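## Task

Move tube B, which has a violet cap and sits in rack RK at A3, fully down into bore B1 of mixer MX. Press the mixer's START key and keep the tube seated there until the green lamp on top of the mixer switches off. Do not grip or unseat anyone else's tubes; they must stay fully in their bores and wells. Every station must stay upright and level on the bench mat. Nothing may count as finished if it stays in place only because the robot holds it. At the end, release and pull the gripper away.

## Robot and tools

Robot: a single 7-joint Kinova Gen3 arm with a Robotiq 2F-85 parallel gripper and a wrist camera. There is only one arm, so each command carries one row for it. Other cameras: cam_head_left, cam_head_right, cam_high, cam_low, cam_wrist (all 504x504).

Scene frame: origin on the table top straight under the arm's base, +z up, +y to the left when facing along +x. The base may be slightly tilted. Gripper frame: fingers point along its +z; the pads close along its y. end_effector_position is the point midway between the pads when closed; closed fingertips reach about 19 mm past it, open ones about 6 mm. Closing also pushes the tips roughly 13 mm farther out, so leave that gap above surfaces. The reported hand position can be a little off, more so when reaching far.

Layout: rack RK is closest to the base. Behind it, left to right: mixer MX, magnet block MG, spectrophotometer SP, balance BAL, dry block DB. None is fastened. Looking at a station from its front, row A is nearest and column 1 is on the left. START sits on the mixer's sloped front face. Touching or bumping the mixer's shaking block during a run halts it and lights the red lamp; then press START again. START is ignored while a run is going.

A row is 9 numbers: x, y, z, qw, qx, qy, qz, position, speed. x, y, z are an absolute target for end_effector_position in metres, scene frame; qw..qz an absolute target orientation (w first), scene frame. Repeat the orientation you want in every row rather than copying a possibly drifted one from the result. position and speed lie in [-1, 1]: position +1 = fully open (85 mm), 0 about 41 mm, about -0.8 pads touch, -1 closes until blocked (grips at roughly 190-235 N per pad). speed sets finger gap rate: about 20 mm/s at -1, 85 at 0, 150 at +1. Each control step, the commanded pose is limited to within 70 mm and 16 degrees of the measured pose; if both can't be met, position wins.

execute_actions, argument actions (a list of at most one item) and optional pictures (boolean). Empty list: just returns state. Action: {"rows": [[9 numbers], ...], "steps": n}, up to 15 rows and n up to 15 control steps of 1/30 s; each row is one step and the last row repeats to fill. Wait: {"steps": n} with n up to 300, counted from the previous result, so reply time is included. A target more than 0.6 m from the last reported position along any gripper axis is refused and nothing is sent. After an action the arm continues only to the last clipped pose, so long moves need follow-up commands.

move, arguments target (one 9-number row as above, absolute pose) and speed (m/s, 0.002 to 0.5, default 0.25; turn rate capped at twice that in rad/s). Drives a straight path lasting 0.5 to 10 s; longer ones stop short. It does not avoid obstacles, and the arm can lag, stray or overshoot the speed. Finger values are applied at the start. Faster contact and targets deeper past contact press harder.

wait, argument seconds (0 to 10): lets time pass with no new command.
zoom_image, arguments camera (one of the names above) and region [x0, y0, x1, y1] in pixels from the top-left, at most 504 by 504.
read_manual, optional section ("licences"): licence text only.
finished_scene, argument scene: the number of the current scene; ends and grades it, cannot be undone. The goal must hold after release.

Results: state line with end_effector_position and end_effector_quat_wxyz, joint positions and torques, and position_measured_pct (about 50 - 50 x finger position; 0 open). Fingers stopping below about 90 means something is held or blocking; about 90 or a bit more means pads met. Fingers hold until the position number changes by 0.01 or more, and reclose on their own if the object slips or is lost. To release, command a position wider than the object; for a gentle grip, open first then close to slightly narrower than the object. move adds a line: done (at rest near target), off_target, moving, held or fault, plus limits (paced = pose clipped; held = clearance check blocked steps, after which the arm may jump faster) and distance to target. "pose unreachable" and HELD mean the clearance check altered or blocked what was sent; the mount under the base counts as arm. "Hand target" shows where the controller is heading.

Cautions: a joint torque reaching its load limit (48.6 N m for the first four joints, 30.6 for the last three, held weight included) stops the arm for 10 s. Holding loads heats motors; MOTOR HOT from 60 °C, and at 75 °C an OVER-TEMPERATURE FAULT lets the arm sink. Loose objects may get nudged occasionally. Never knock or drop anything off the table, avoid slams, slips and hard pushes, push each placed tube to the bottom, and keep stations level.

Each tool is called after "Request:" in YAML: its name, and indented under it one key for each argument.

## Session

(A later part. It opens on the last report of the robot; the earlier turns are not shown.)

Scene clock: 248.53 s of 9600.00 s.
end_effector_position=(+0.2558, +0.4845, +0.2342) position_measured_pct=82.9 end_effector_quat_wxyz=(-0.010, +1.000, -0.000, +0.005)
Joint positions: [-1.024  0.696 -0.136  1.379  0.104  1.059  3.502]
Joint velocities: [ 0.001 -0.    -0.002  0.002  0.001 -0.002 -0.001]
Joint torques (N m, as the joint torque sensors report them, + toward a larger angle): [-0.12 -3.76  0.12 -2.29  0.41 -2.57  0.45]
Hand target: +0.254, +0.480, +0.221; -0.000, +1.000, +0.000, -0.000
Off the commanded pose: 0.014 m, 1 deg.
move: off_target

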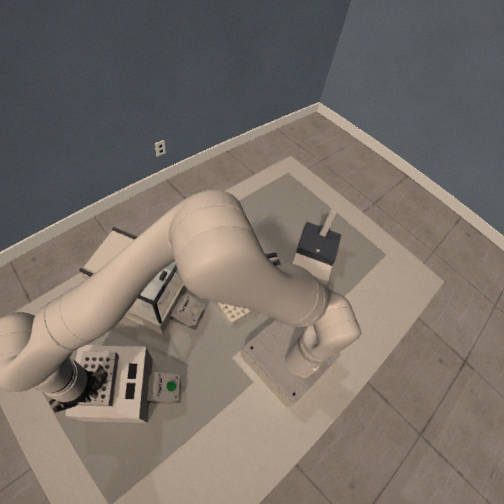

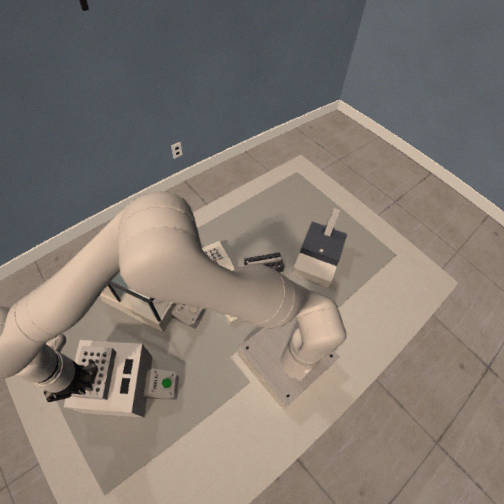

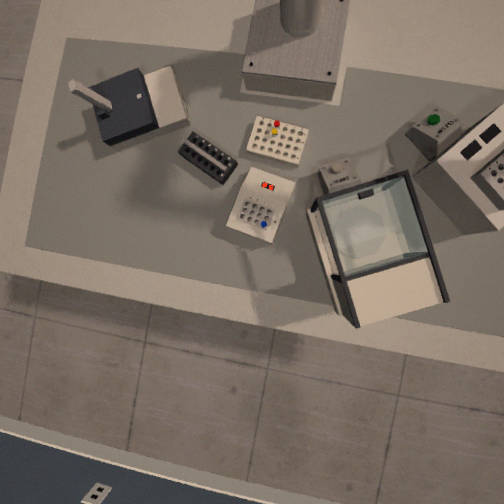

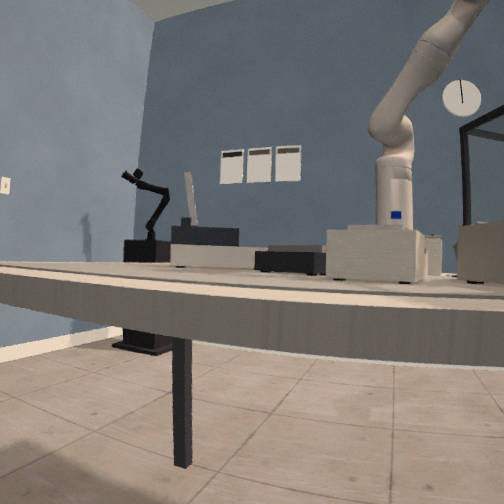

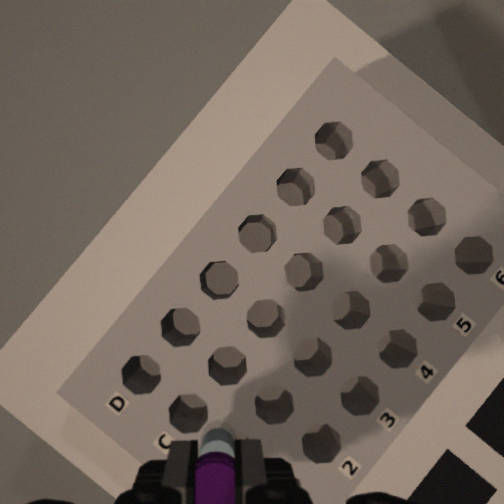

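Request:
move:
  target: [0.254, 0.4803, 0.2365, 0, 1, 0, 0, -1, 0]
  speed: 0.01

Request:
move:
  target: [0.254, 0.4803, 0.2365, 0, 1, 0, 0, -0.5, -1]
  speed: 0.01

Scene clock: 254.57 s of 9600.00 s.
end_effector_position=(+0.2540, +0.4803, +0.2365) position_measured_pct=82.9 end_effector_quat_wxyz=(-0.000, +1.000, -0.000, +0.000)
Joint positions: [-1.024  0.698 -0.136  1.366  0.101  1.092  3.504]
Joint velocities: [ 0.     0.001 -0.001 -0.001  0.     0.002 -0.001]
Joint torques (N m, as the joint torque sensors report them, + toward a larger angle): [ -0.45 -21.3   -0.16  -7.97   0.12  -0.03   0.05]
Hand target: +0.254, +0.480, +0.236; +0.000, +1.000, -0.000, +0.000
Off the commanded pose: 0.000 m, 0 deg.
move: done

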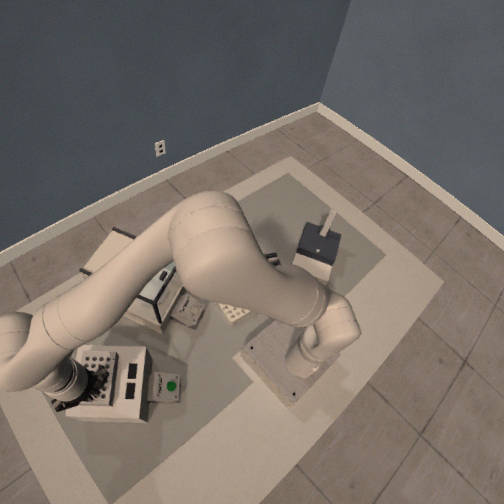

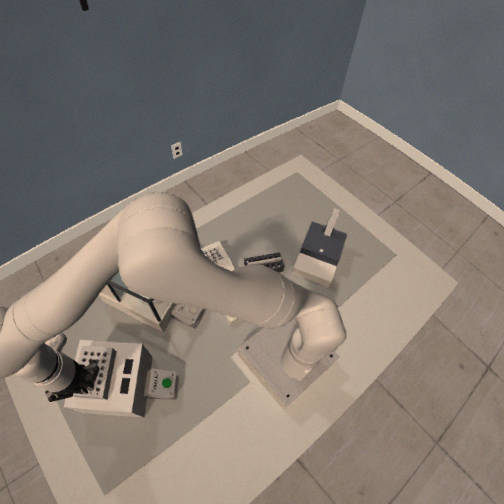

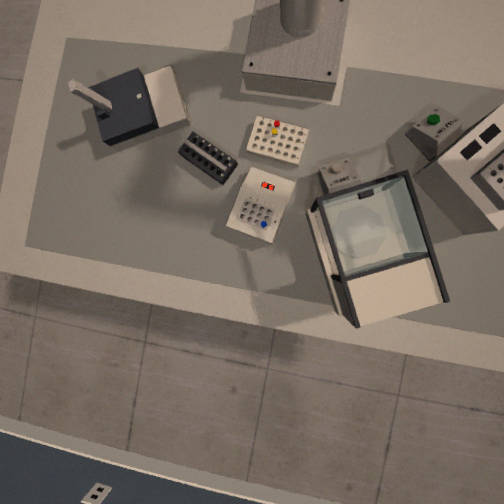

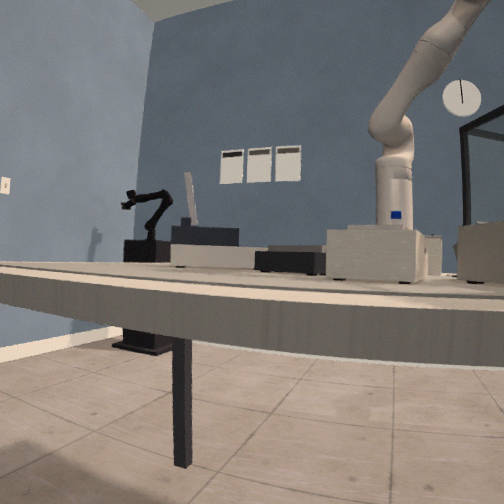

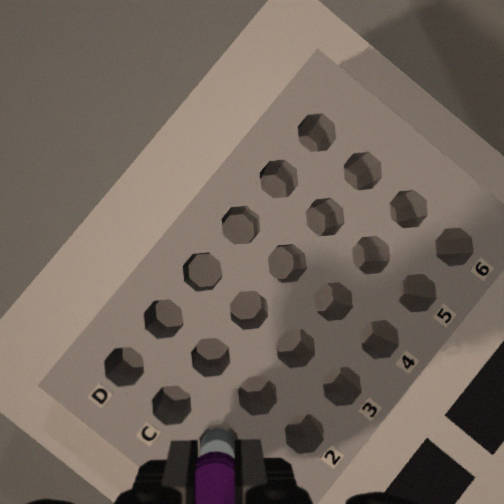

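Scene clock: 255.27 s of 9600.00 s.
end_effector_position=(+0.2540, +0.4803, +0.2365) position_measured_pct=75.0 end_effector_quat_wxyz=(-0.000, +1.000, -0.000, +0.000)
Joint positions: [-1.024  0.698 -0.136  1.366  0.101  1.093  3.504]
Joint velocities: [ 0.     0.     0.001  0.001  0.     0.    -0.001]
Joint torques (N m, as the joint torque sensors report them, + toward a larger angle): [ -0.07 -20.96  -0.03  -7.83   0.09   0.18   0.38]
Hand target: +0.254, +0.480, +0.236; -0.000, +1.000, -0.000, +0.000
Off the commanded pose: 0.000 m, 0 deg.
move: done

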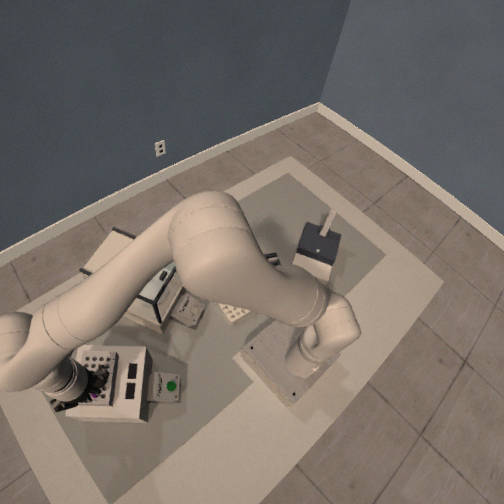

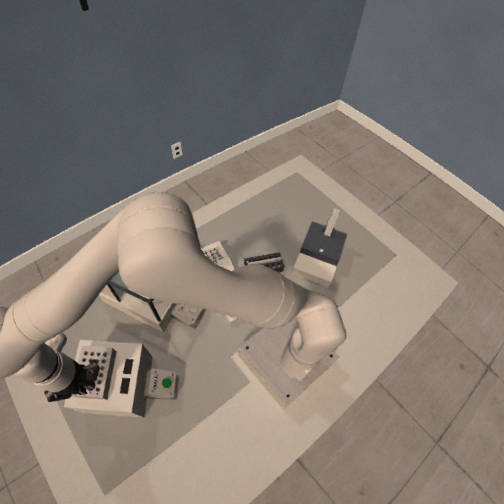

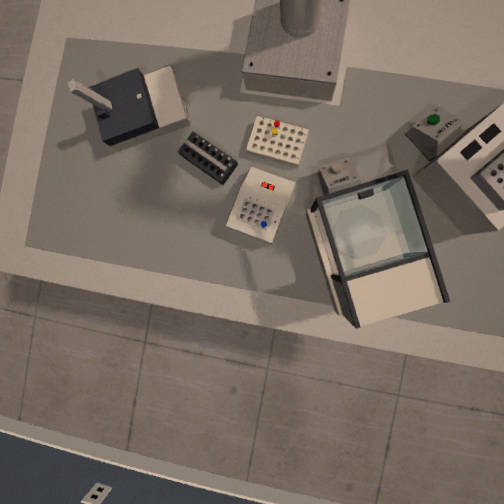

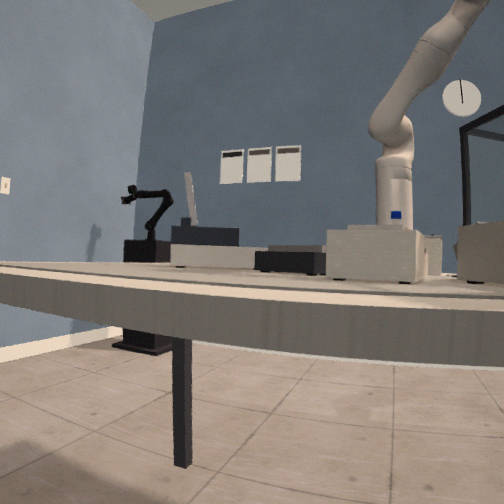

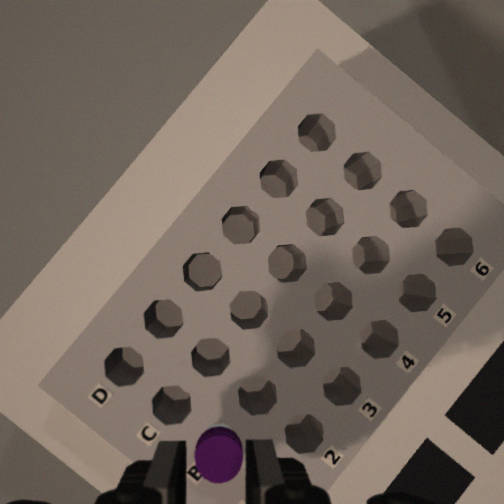

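It dropped in. Lift, close, press home.

Request:
move:
  target: [0.254, 0.4803, 0.265, 0, 1, 0, 0, -1, 0.5]
  speed: 0.05

Request:
move:
  target: [0.254, 0.4803, 0.224, 0, 1, 0, 0, -1, 0]
  speed: 0.02

Scene clock: 258.93 s of 9600.00 s.
end_effector_position=(+0.2540, +0.4803, +0.2649) position_measured_pct=91.7 end_effector_quat_wxyz=(+0.000, +1.000, -0.000, +0.000)
Joint positions: [-1.024  0.668 -0.137  1.323  0.096  1.165  3.509]
Joint velocities: [-0.    -0.002 -0.    -0.002  0.     0.003 -0.001]
Joint torques (N m, as the joint torque sensors report them, + toward a larger angle): [ -0.22 -20.68  -0.35  -8.36  -0.25  -0.12   0.29]
Hand target: +0.254, +0.480, +0.265; +0.000, +1.000, -0.000, +0.000
Off the commanded pose: 0.000 m, 0 deg.
move: done

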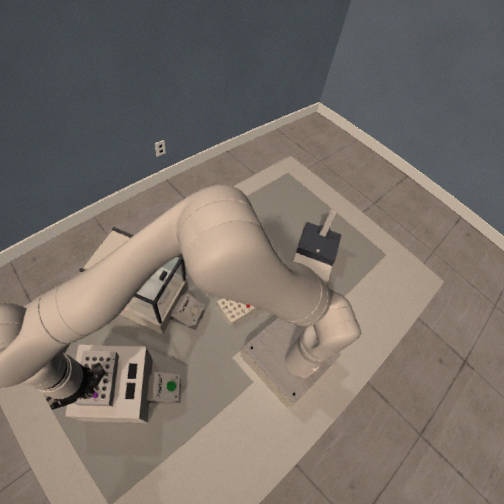

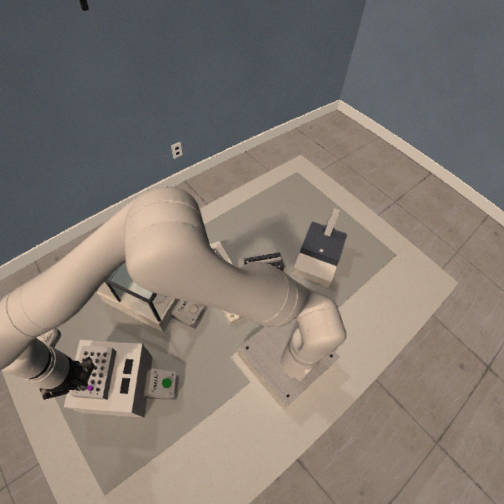

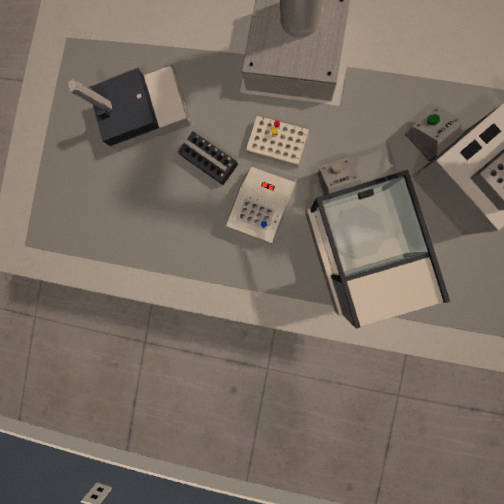

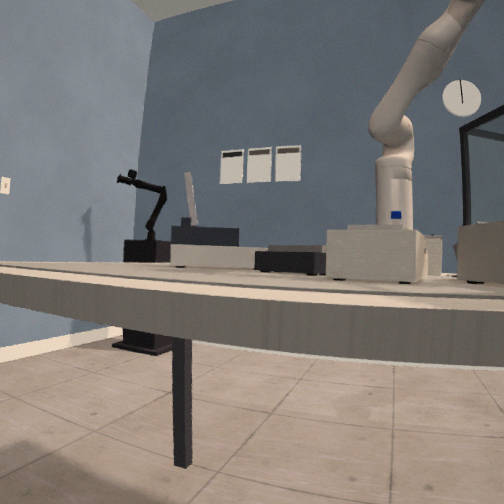

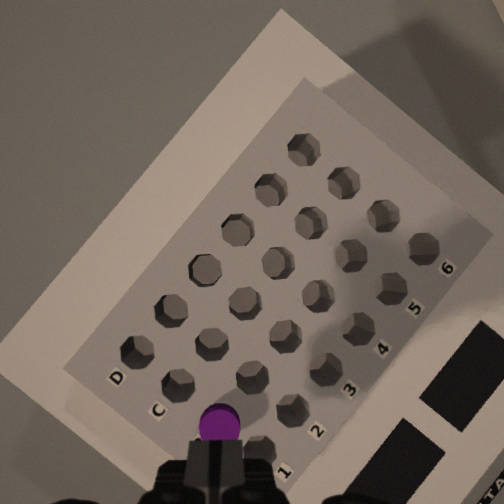

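Scene clock: 261.20 s of 9600.00 s.
end_effector_position=(+0.2543, +0.4813, +0.2285) position_measured_pct=91.7 end_effector_quat_wxyz=(-0.003, +1.000, +0.000, +0.001)
Joint positions: [-1.024  0.706 -0.135  1.38   0.104  1.065  3.502]
Joint velocities: [-0.    -0.001  0.     0.002  0.    -0.003 -0.002]
Joint torques (N m, as the joint torque sensors report them, + toward a larger angle): [ -0.85 -15.26   0.16  -6.37  -0.04  -1.34   0.41]
Hand target: +0.254, +0.480, +0.224; -0.000, +1.000, +0.000, -0.000
Off the commanded pose: 0.005 m, 0 deg.
move: off_target

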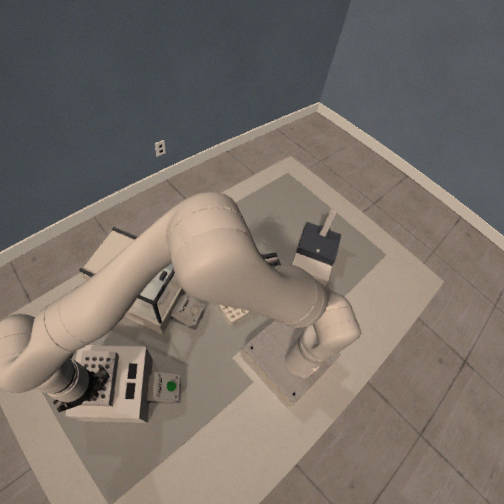

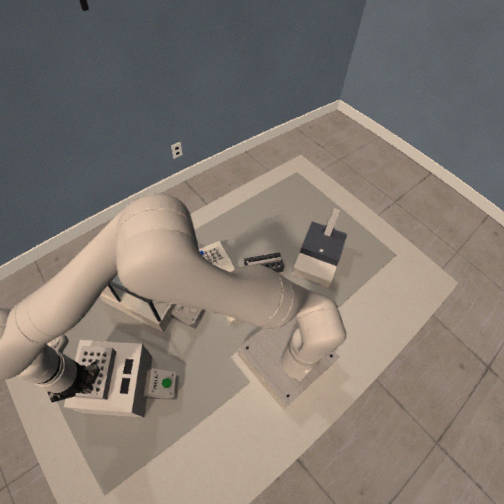

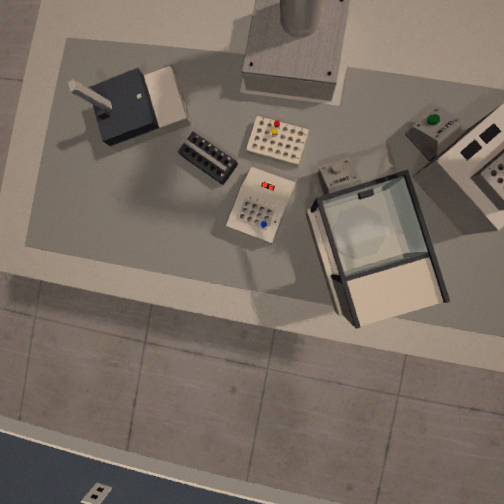

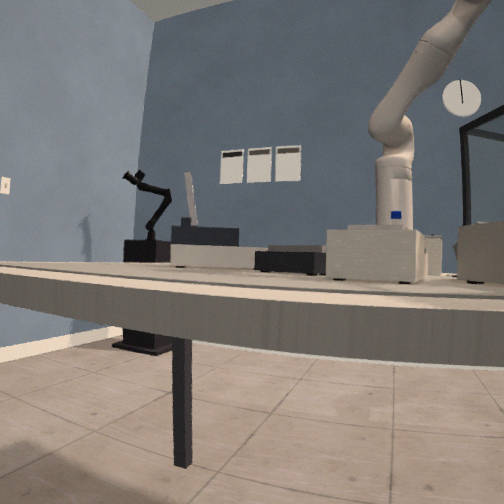

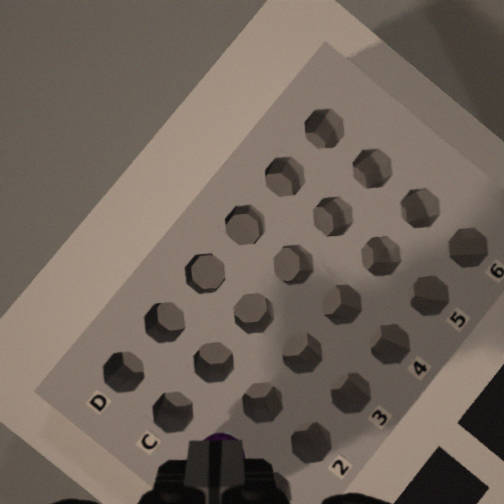

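Home. Now locate START.

Request:
move:
  target: [0.254, 0.4803, 0.30, 0, 1, 0, 0, -1, 0]
  speed: 0.1

Request:
move:
  target: [0.17, 0.33, 0.30, 0, 1, 0, 0, -1, 0]
  speed: 0.15

Scene clock: 264.63 s of 9600.00 s.
end_effector_position=(+0.2541, +0.4802, +0.2999) position_measured_pct=91.7 end_effector_quat_wxyz=(+0.000, +1.000, -0.000, +0.000)
Joint positions: [-1.025  0.637 -0.138  1.262  0.089  1.257  3.515]
Joint velocities: [-0.001 -0.001  0.001 -0.004 -0.     0.004 -0.   ]
Joint torques (N m, as the joint torque sensors report them, + toward a larger angle): [ -0.42 -19.92   0.    -8.25  -0.14  -0.07  -0.17]
Hand target: +0.254, +0.480, +0.300; +0.000, +1.000, -0.000, +0.000
Off the commanded pose: 0.000 m, 0 deg.
move: done

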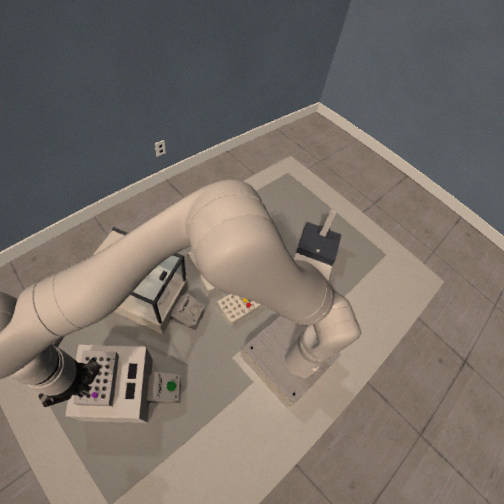

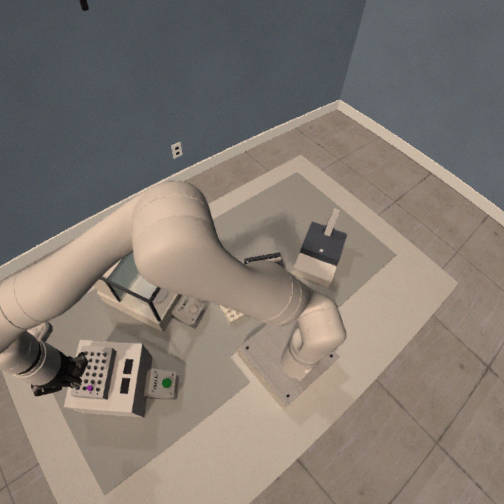

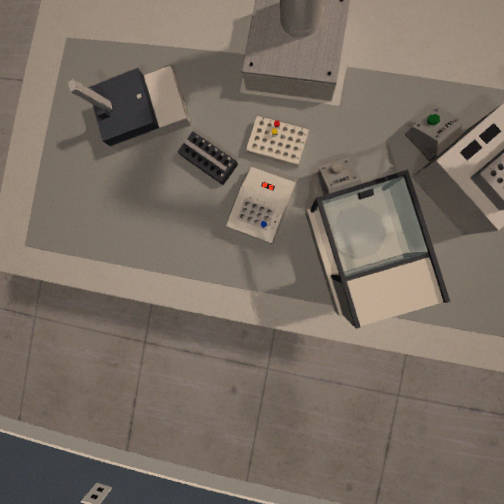

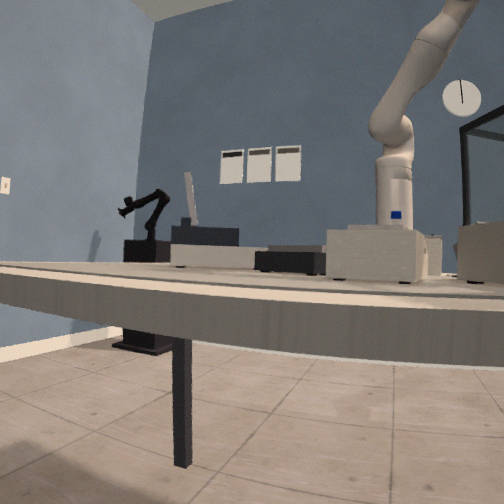

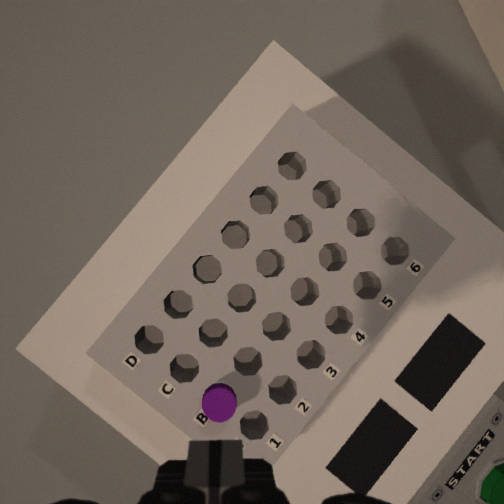

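Scene clock: 266.23 s of 9600.00 s.
end_effector_position=(+0.1700, +0.3300, +0.2995) position_measured_pct=91.7 end_effector_quat_wxyz=(+0.000, +1.000, +0.000, -0.000)
Joint positions: [-0.996  0.267 -0.171  1.867  0.055  1.021  3.49 ]
Joint velocities: [ 0.    -0.01   0.     0.004 -0.001 -0.002 -0.   ]
Joint torques (N m, as the joint torque sensors report them, + toward a larger angle): [ -0.07 -12.72   0.03  -8.01  -0.03  -0.46   0.19]
Hand target: +0.170, +0.330, +0.300; -0.000, +1.000, +0.000, -0.000
Off the commanded pose: 0.000 m, 0 deg.
move: done

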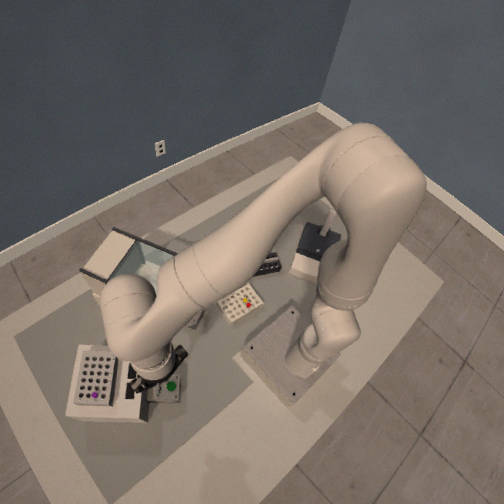

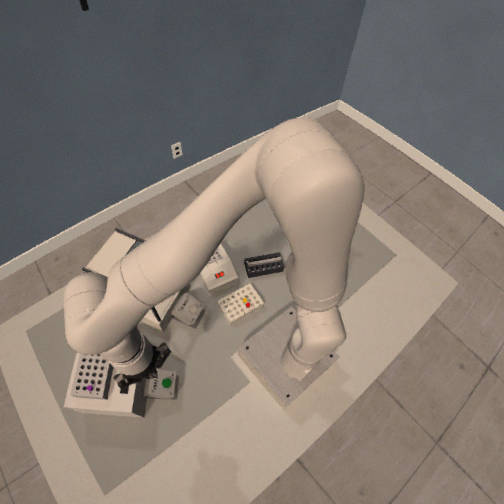

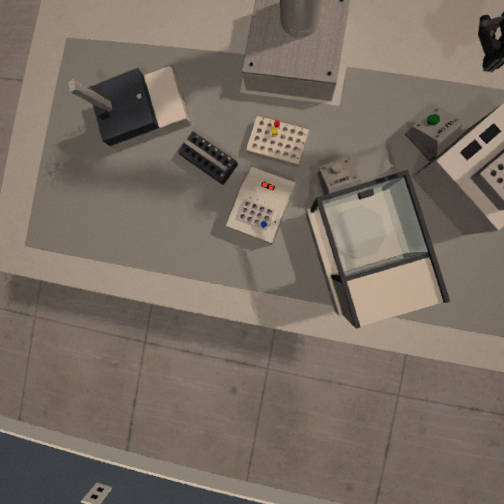

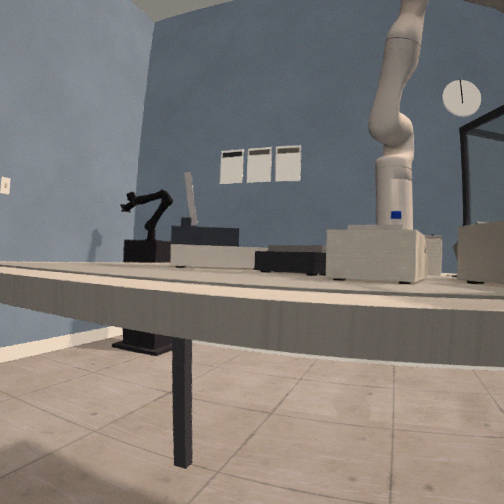

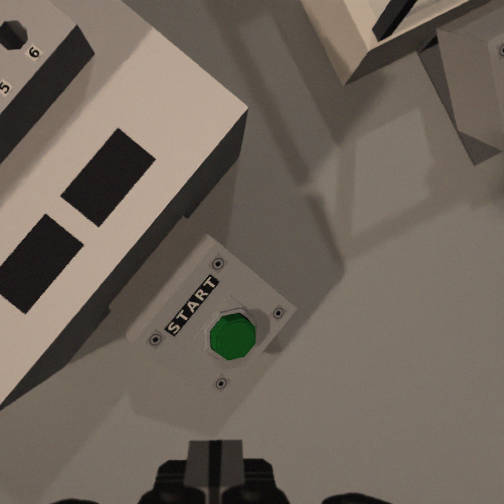

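Request:
move:
  target: [0.178, 0.333, 0.15, 0, 1, 0, 0, -1, 0]
  speed: 0.15

Request:
move:
  target: [0.178, 0.333, 0.108, 0, 1, 0, 0, -1, 0]
  speed: 0.03

Request:
move:
  target: [0.15, 0.22, 0.3, 0, 1, 0, 0, -1, 0]
  speed: 0.15

Scene clock: 271.53 s of 9600.00 s.
end_effector_position=(+0.1778, +0.3333, +0.1503) position_measured_pct=91.7 end_effector_quat_wxyz=(-0.001, +1.000, +0.000, -0.001)
Joint positions: [-1.018  0.549 -0.134  2.054  0.136  0.554  3.432]
Joint velocities: [-0.001  0.007  0.001  0.     0.001 -0.003 -0.001]
Joint torques (N m, as the joint torque sensors report them, + toward a larger angle): [ -0.28 -15.7    0.34  -4.35   0.01  -0.22   0.08]
Hand target: +0.178, +0.333, +0.150; -0.000, +1.000, +0.001, -0.001
Off the commanded pose: 0.001 m, 0 deg.
move: done

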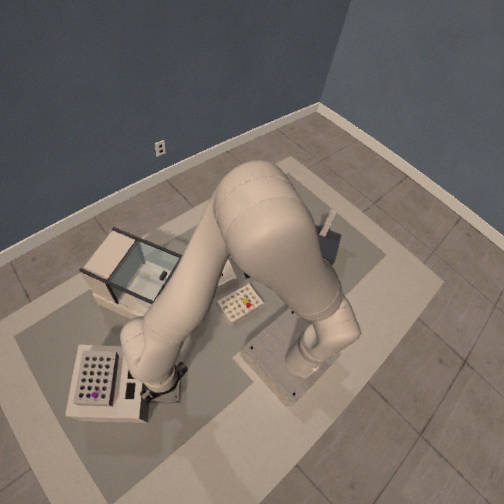

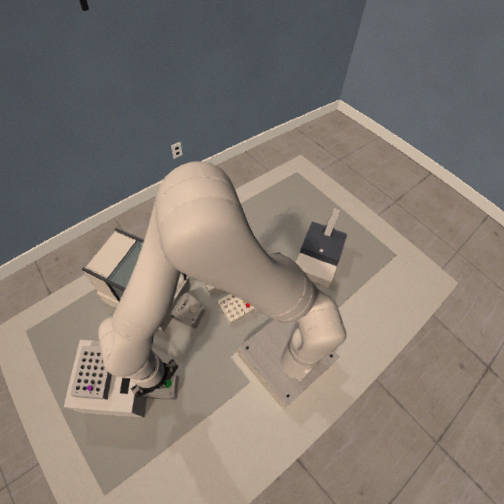

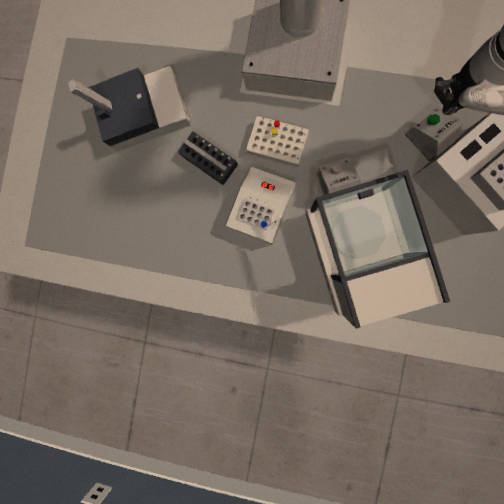

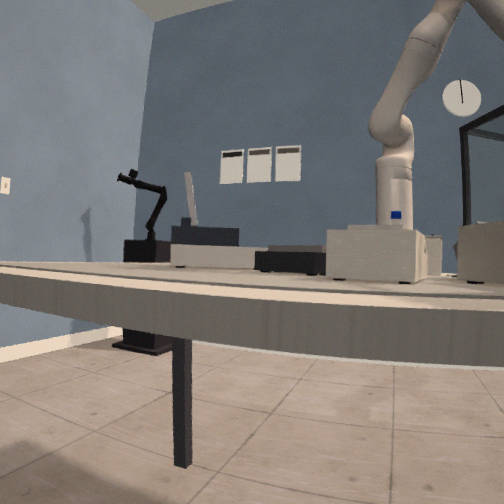

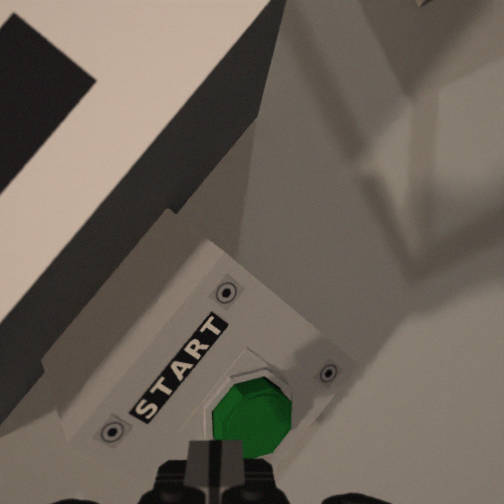

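Scene clock: 273.17 s of 9600.00 s.
end_effector_position=(+0.1769, +0.3329, +0.1153) position_measured_pct=91.7 end_effector_quat_wxyz=(-0.002, +1.000, +0.001, +0.001)
Joint positions: [-1.04   0.629 -0.109  2.084  0.16   0.439  3.409]
Joint velocities: [-0.002 -0.002  0.004 -0.001  0.004 -0.013 -0.004]
Joint torques (N m, as the joint torque sensors report them, + toward a larger angle): [ 0.56  1.23  1.45 -5.8   0.55 -5.6   0.1 ]
Hand target: +0.178, +0.333, +0.108; -0.000, +1.000, +0.000, -0.000
Off the commanded pose: 0.007 m, 0 deg.
move: off_target

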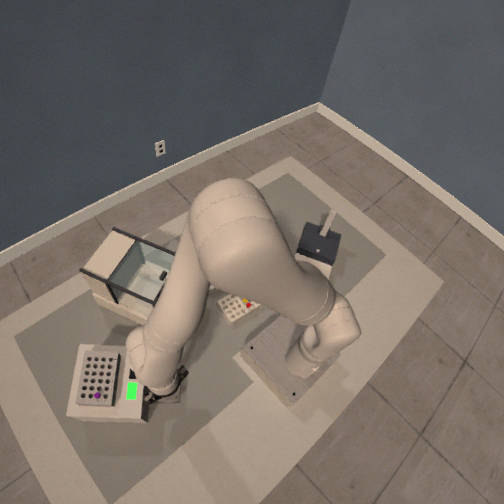

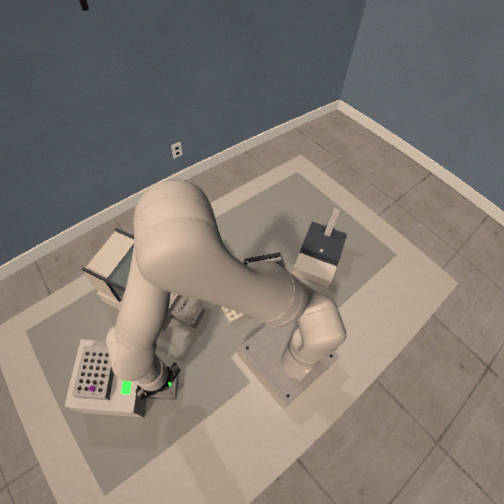

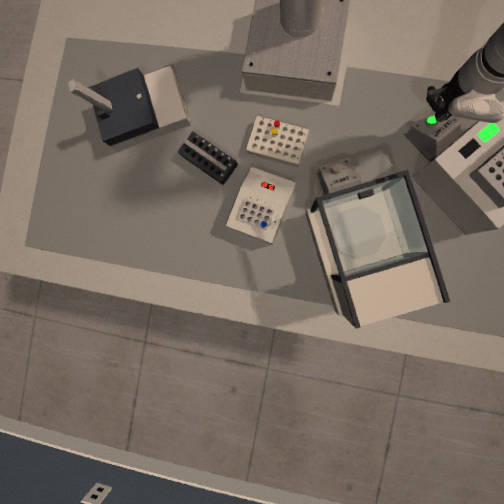

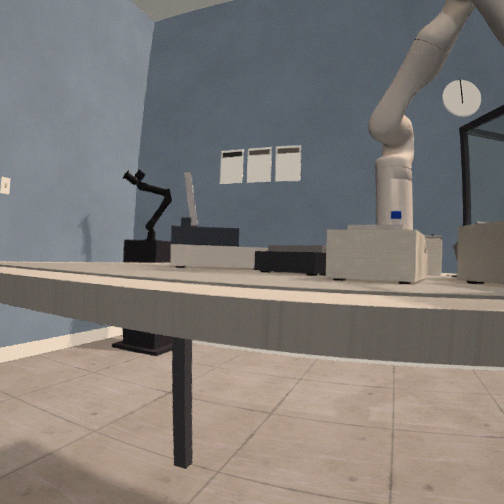

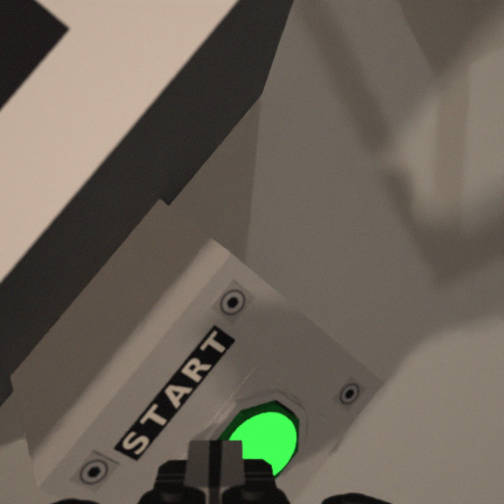

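Scene clock: 275.13 s of 9600.00 s.
end_effector_position=(+0.1505, +0.2195, +0.2997) position_measured_pct=91.7 end_effector_quat_wxyz=(+0.001, +1.000, -0.000, +0.001)
Joint positions: [-0.889  0.033 -0.156  2.151  0.013  0.967  3.627]
Joint velocities: [ 0.001 -0.006  0.001 -0.001 -0.002  0.002  0.   ]
Joint torques (N m, as the joint torque sensors report them, + toward a larger angle): [-0.32 -7.1   0.23 -7.43  0.14  0.01  0.12]
Hand target: +0.151, +0.220, +0.300; +0.001, +1.000, -0.001, +0.001
Off the commanded pose: 0.001 m, 0 deg.
move: done

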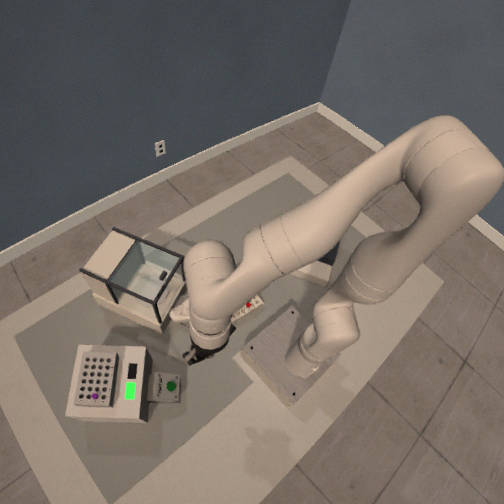

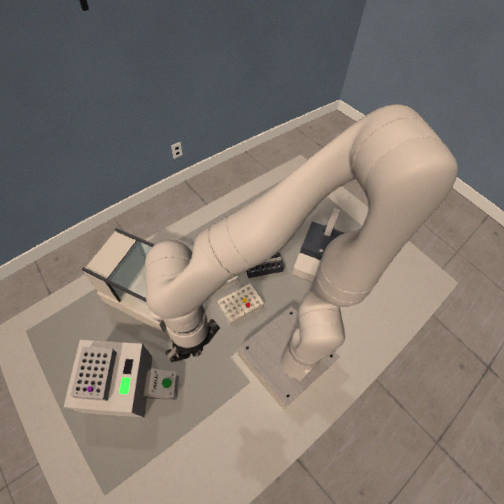

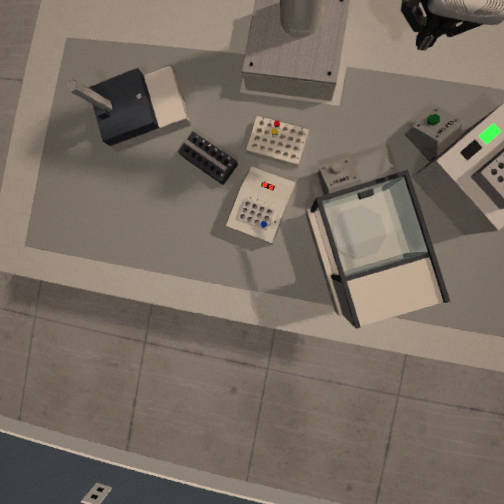

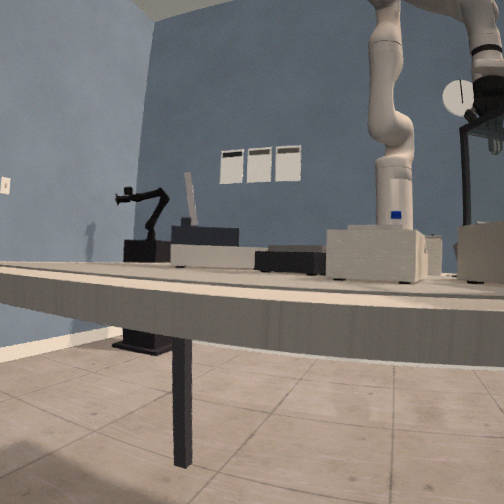

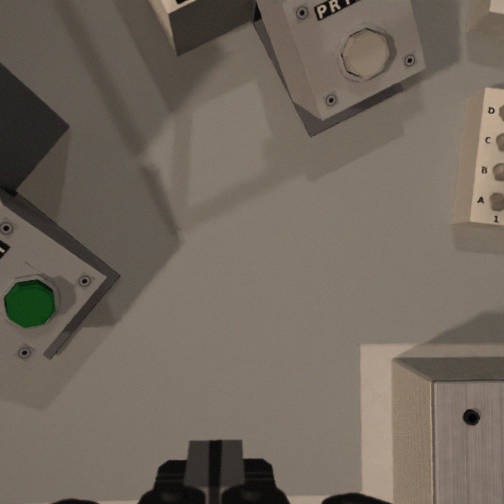

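Request:
wait:
  seconds: 10

Scene clock: 286.07 s of 9600.00 s.
end_effector_position=(+0.1505, +0.2195, +0.2999) position_measured_pct=91.7 end_effector_quat_wxyz=(+0.001, +1.000, -0.001, +0.001)
Joint positions: [-0.888  0.032 -0.156  2.151  0.013  0.967  3.627]
Joint velocities: [ 0.    -0.     0.001  0.     0.    -0.     0.001]
Joint torques (N m, as the joint torque sensors report them, + toward a larger angle): [-0.1  -7.74  0.35 -7.13 -0.12 -0.13  0.32]
Hand target: +0.151, +0.220, +0.300; +0.001, +1.000, -0.001, +0.001
Off the commanded pose: 0.001 m, 0 deg.
Steps of this call (steps 1 to 328: nothing new was sent). Readings (end_effector_position | what the end effector reports):
1: (+0.1505, +0.2195, +0.2997) | position_measured_pct=91.7
2: (+0.1505, +0.2195, +0.2997) | position_measured_pct=91.7
4: (+0.1505, +0.2195, +0.2998) | position_measured_pct=91.7
8: (+0.1505, +0.2195, +0.2998) | position_measured_pct=91.7
328: the state above

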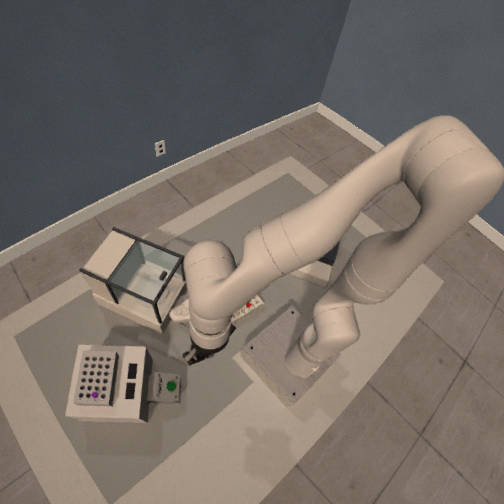

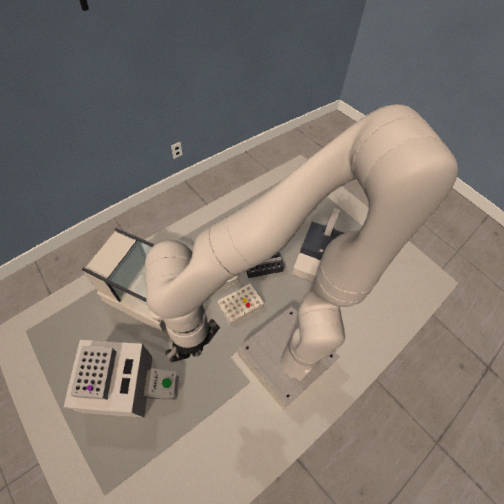

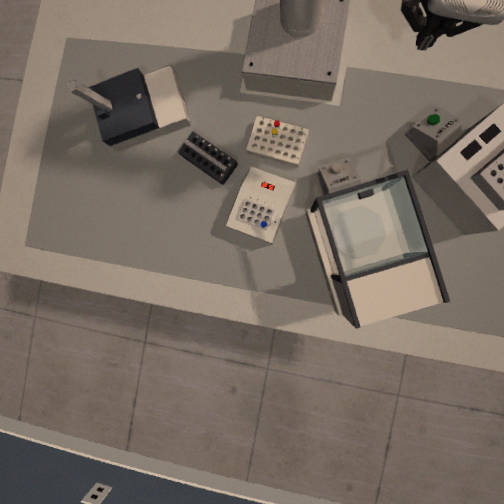

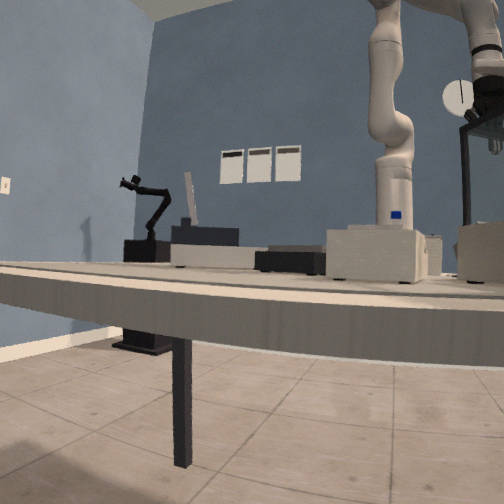

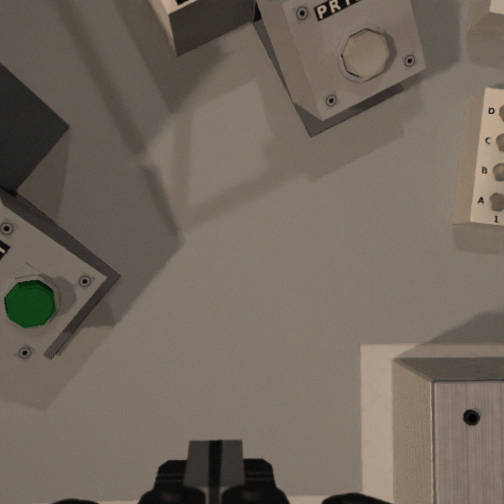

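Request:
finished_scene:
  scene: 2

The scene is finished: the task was done.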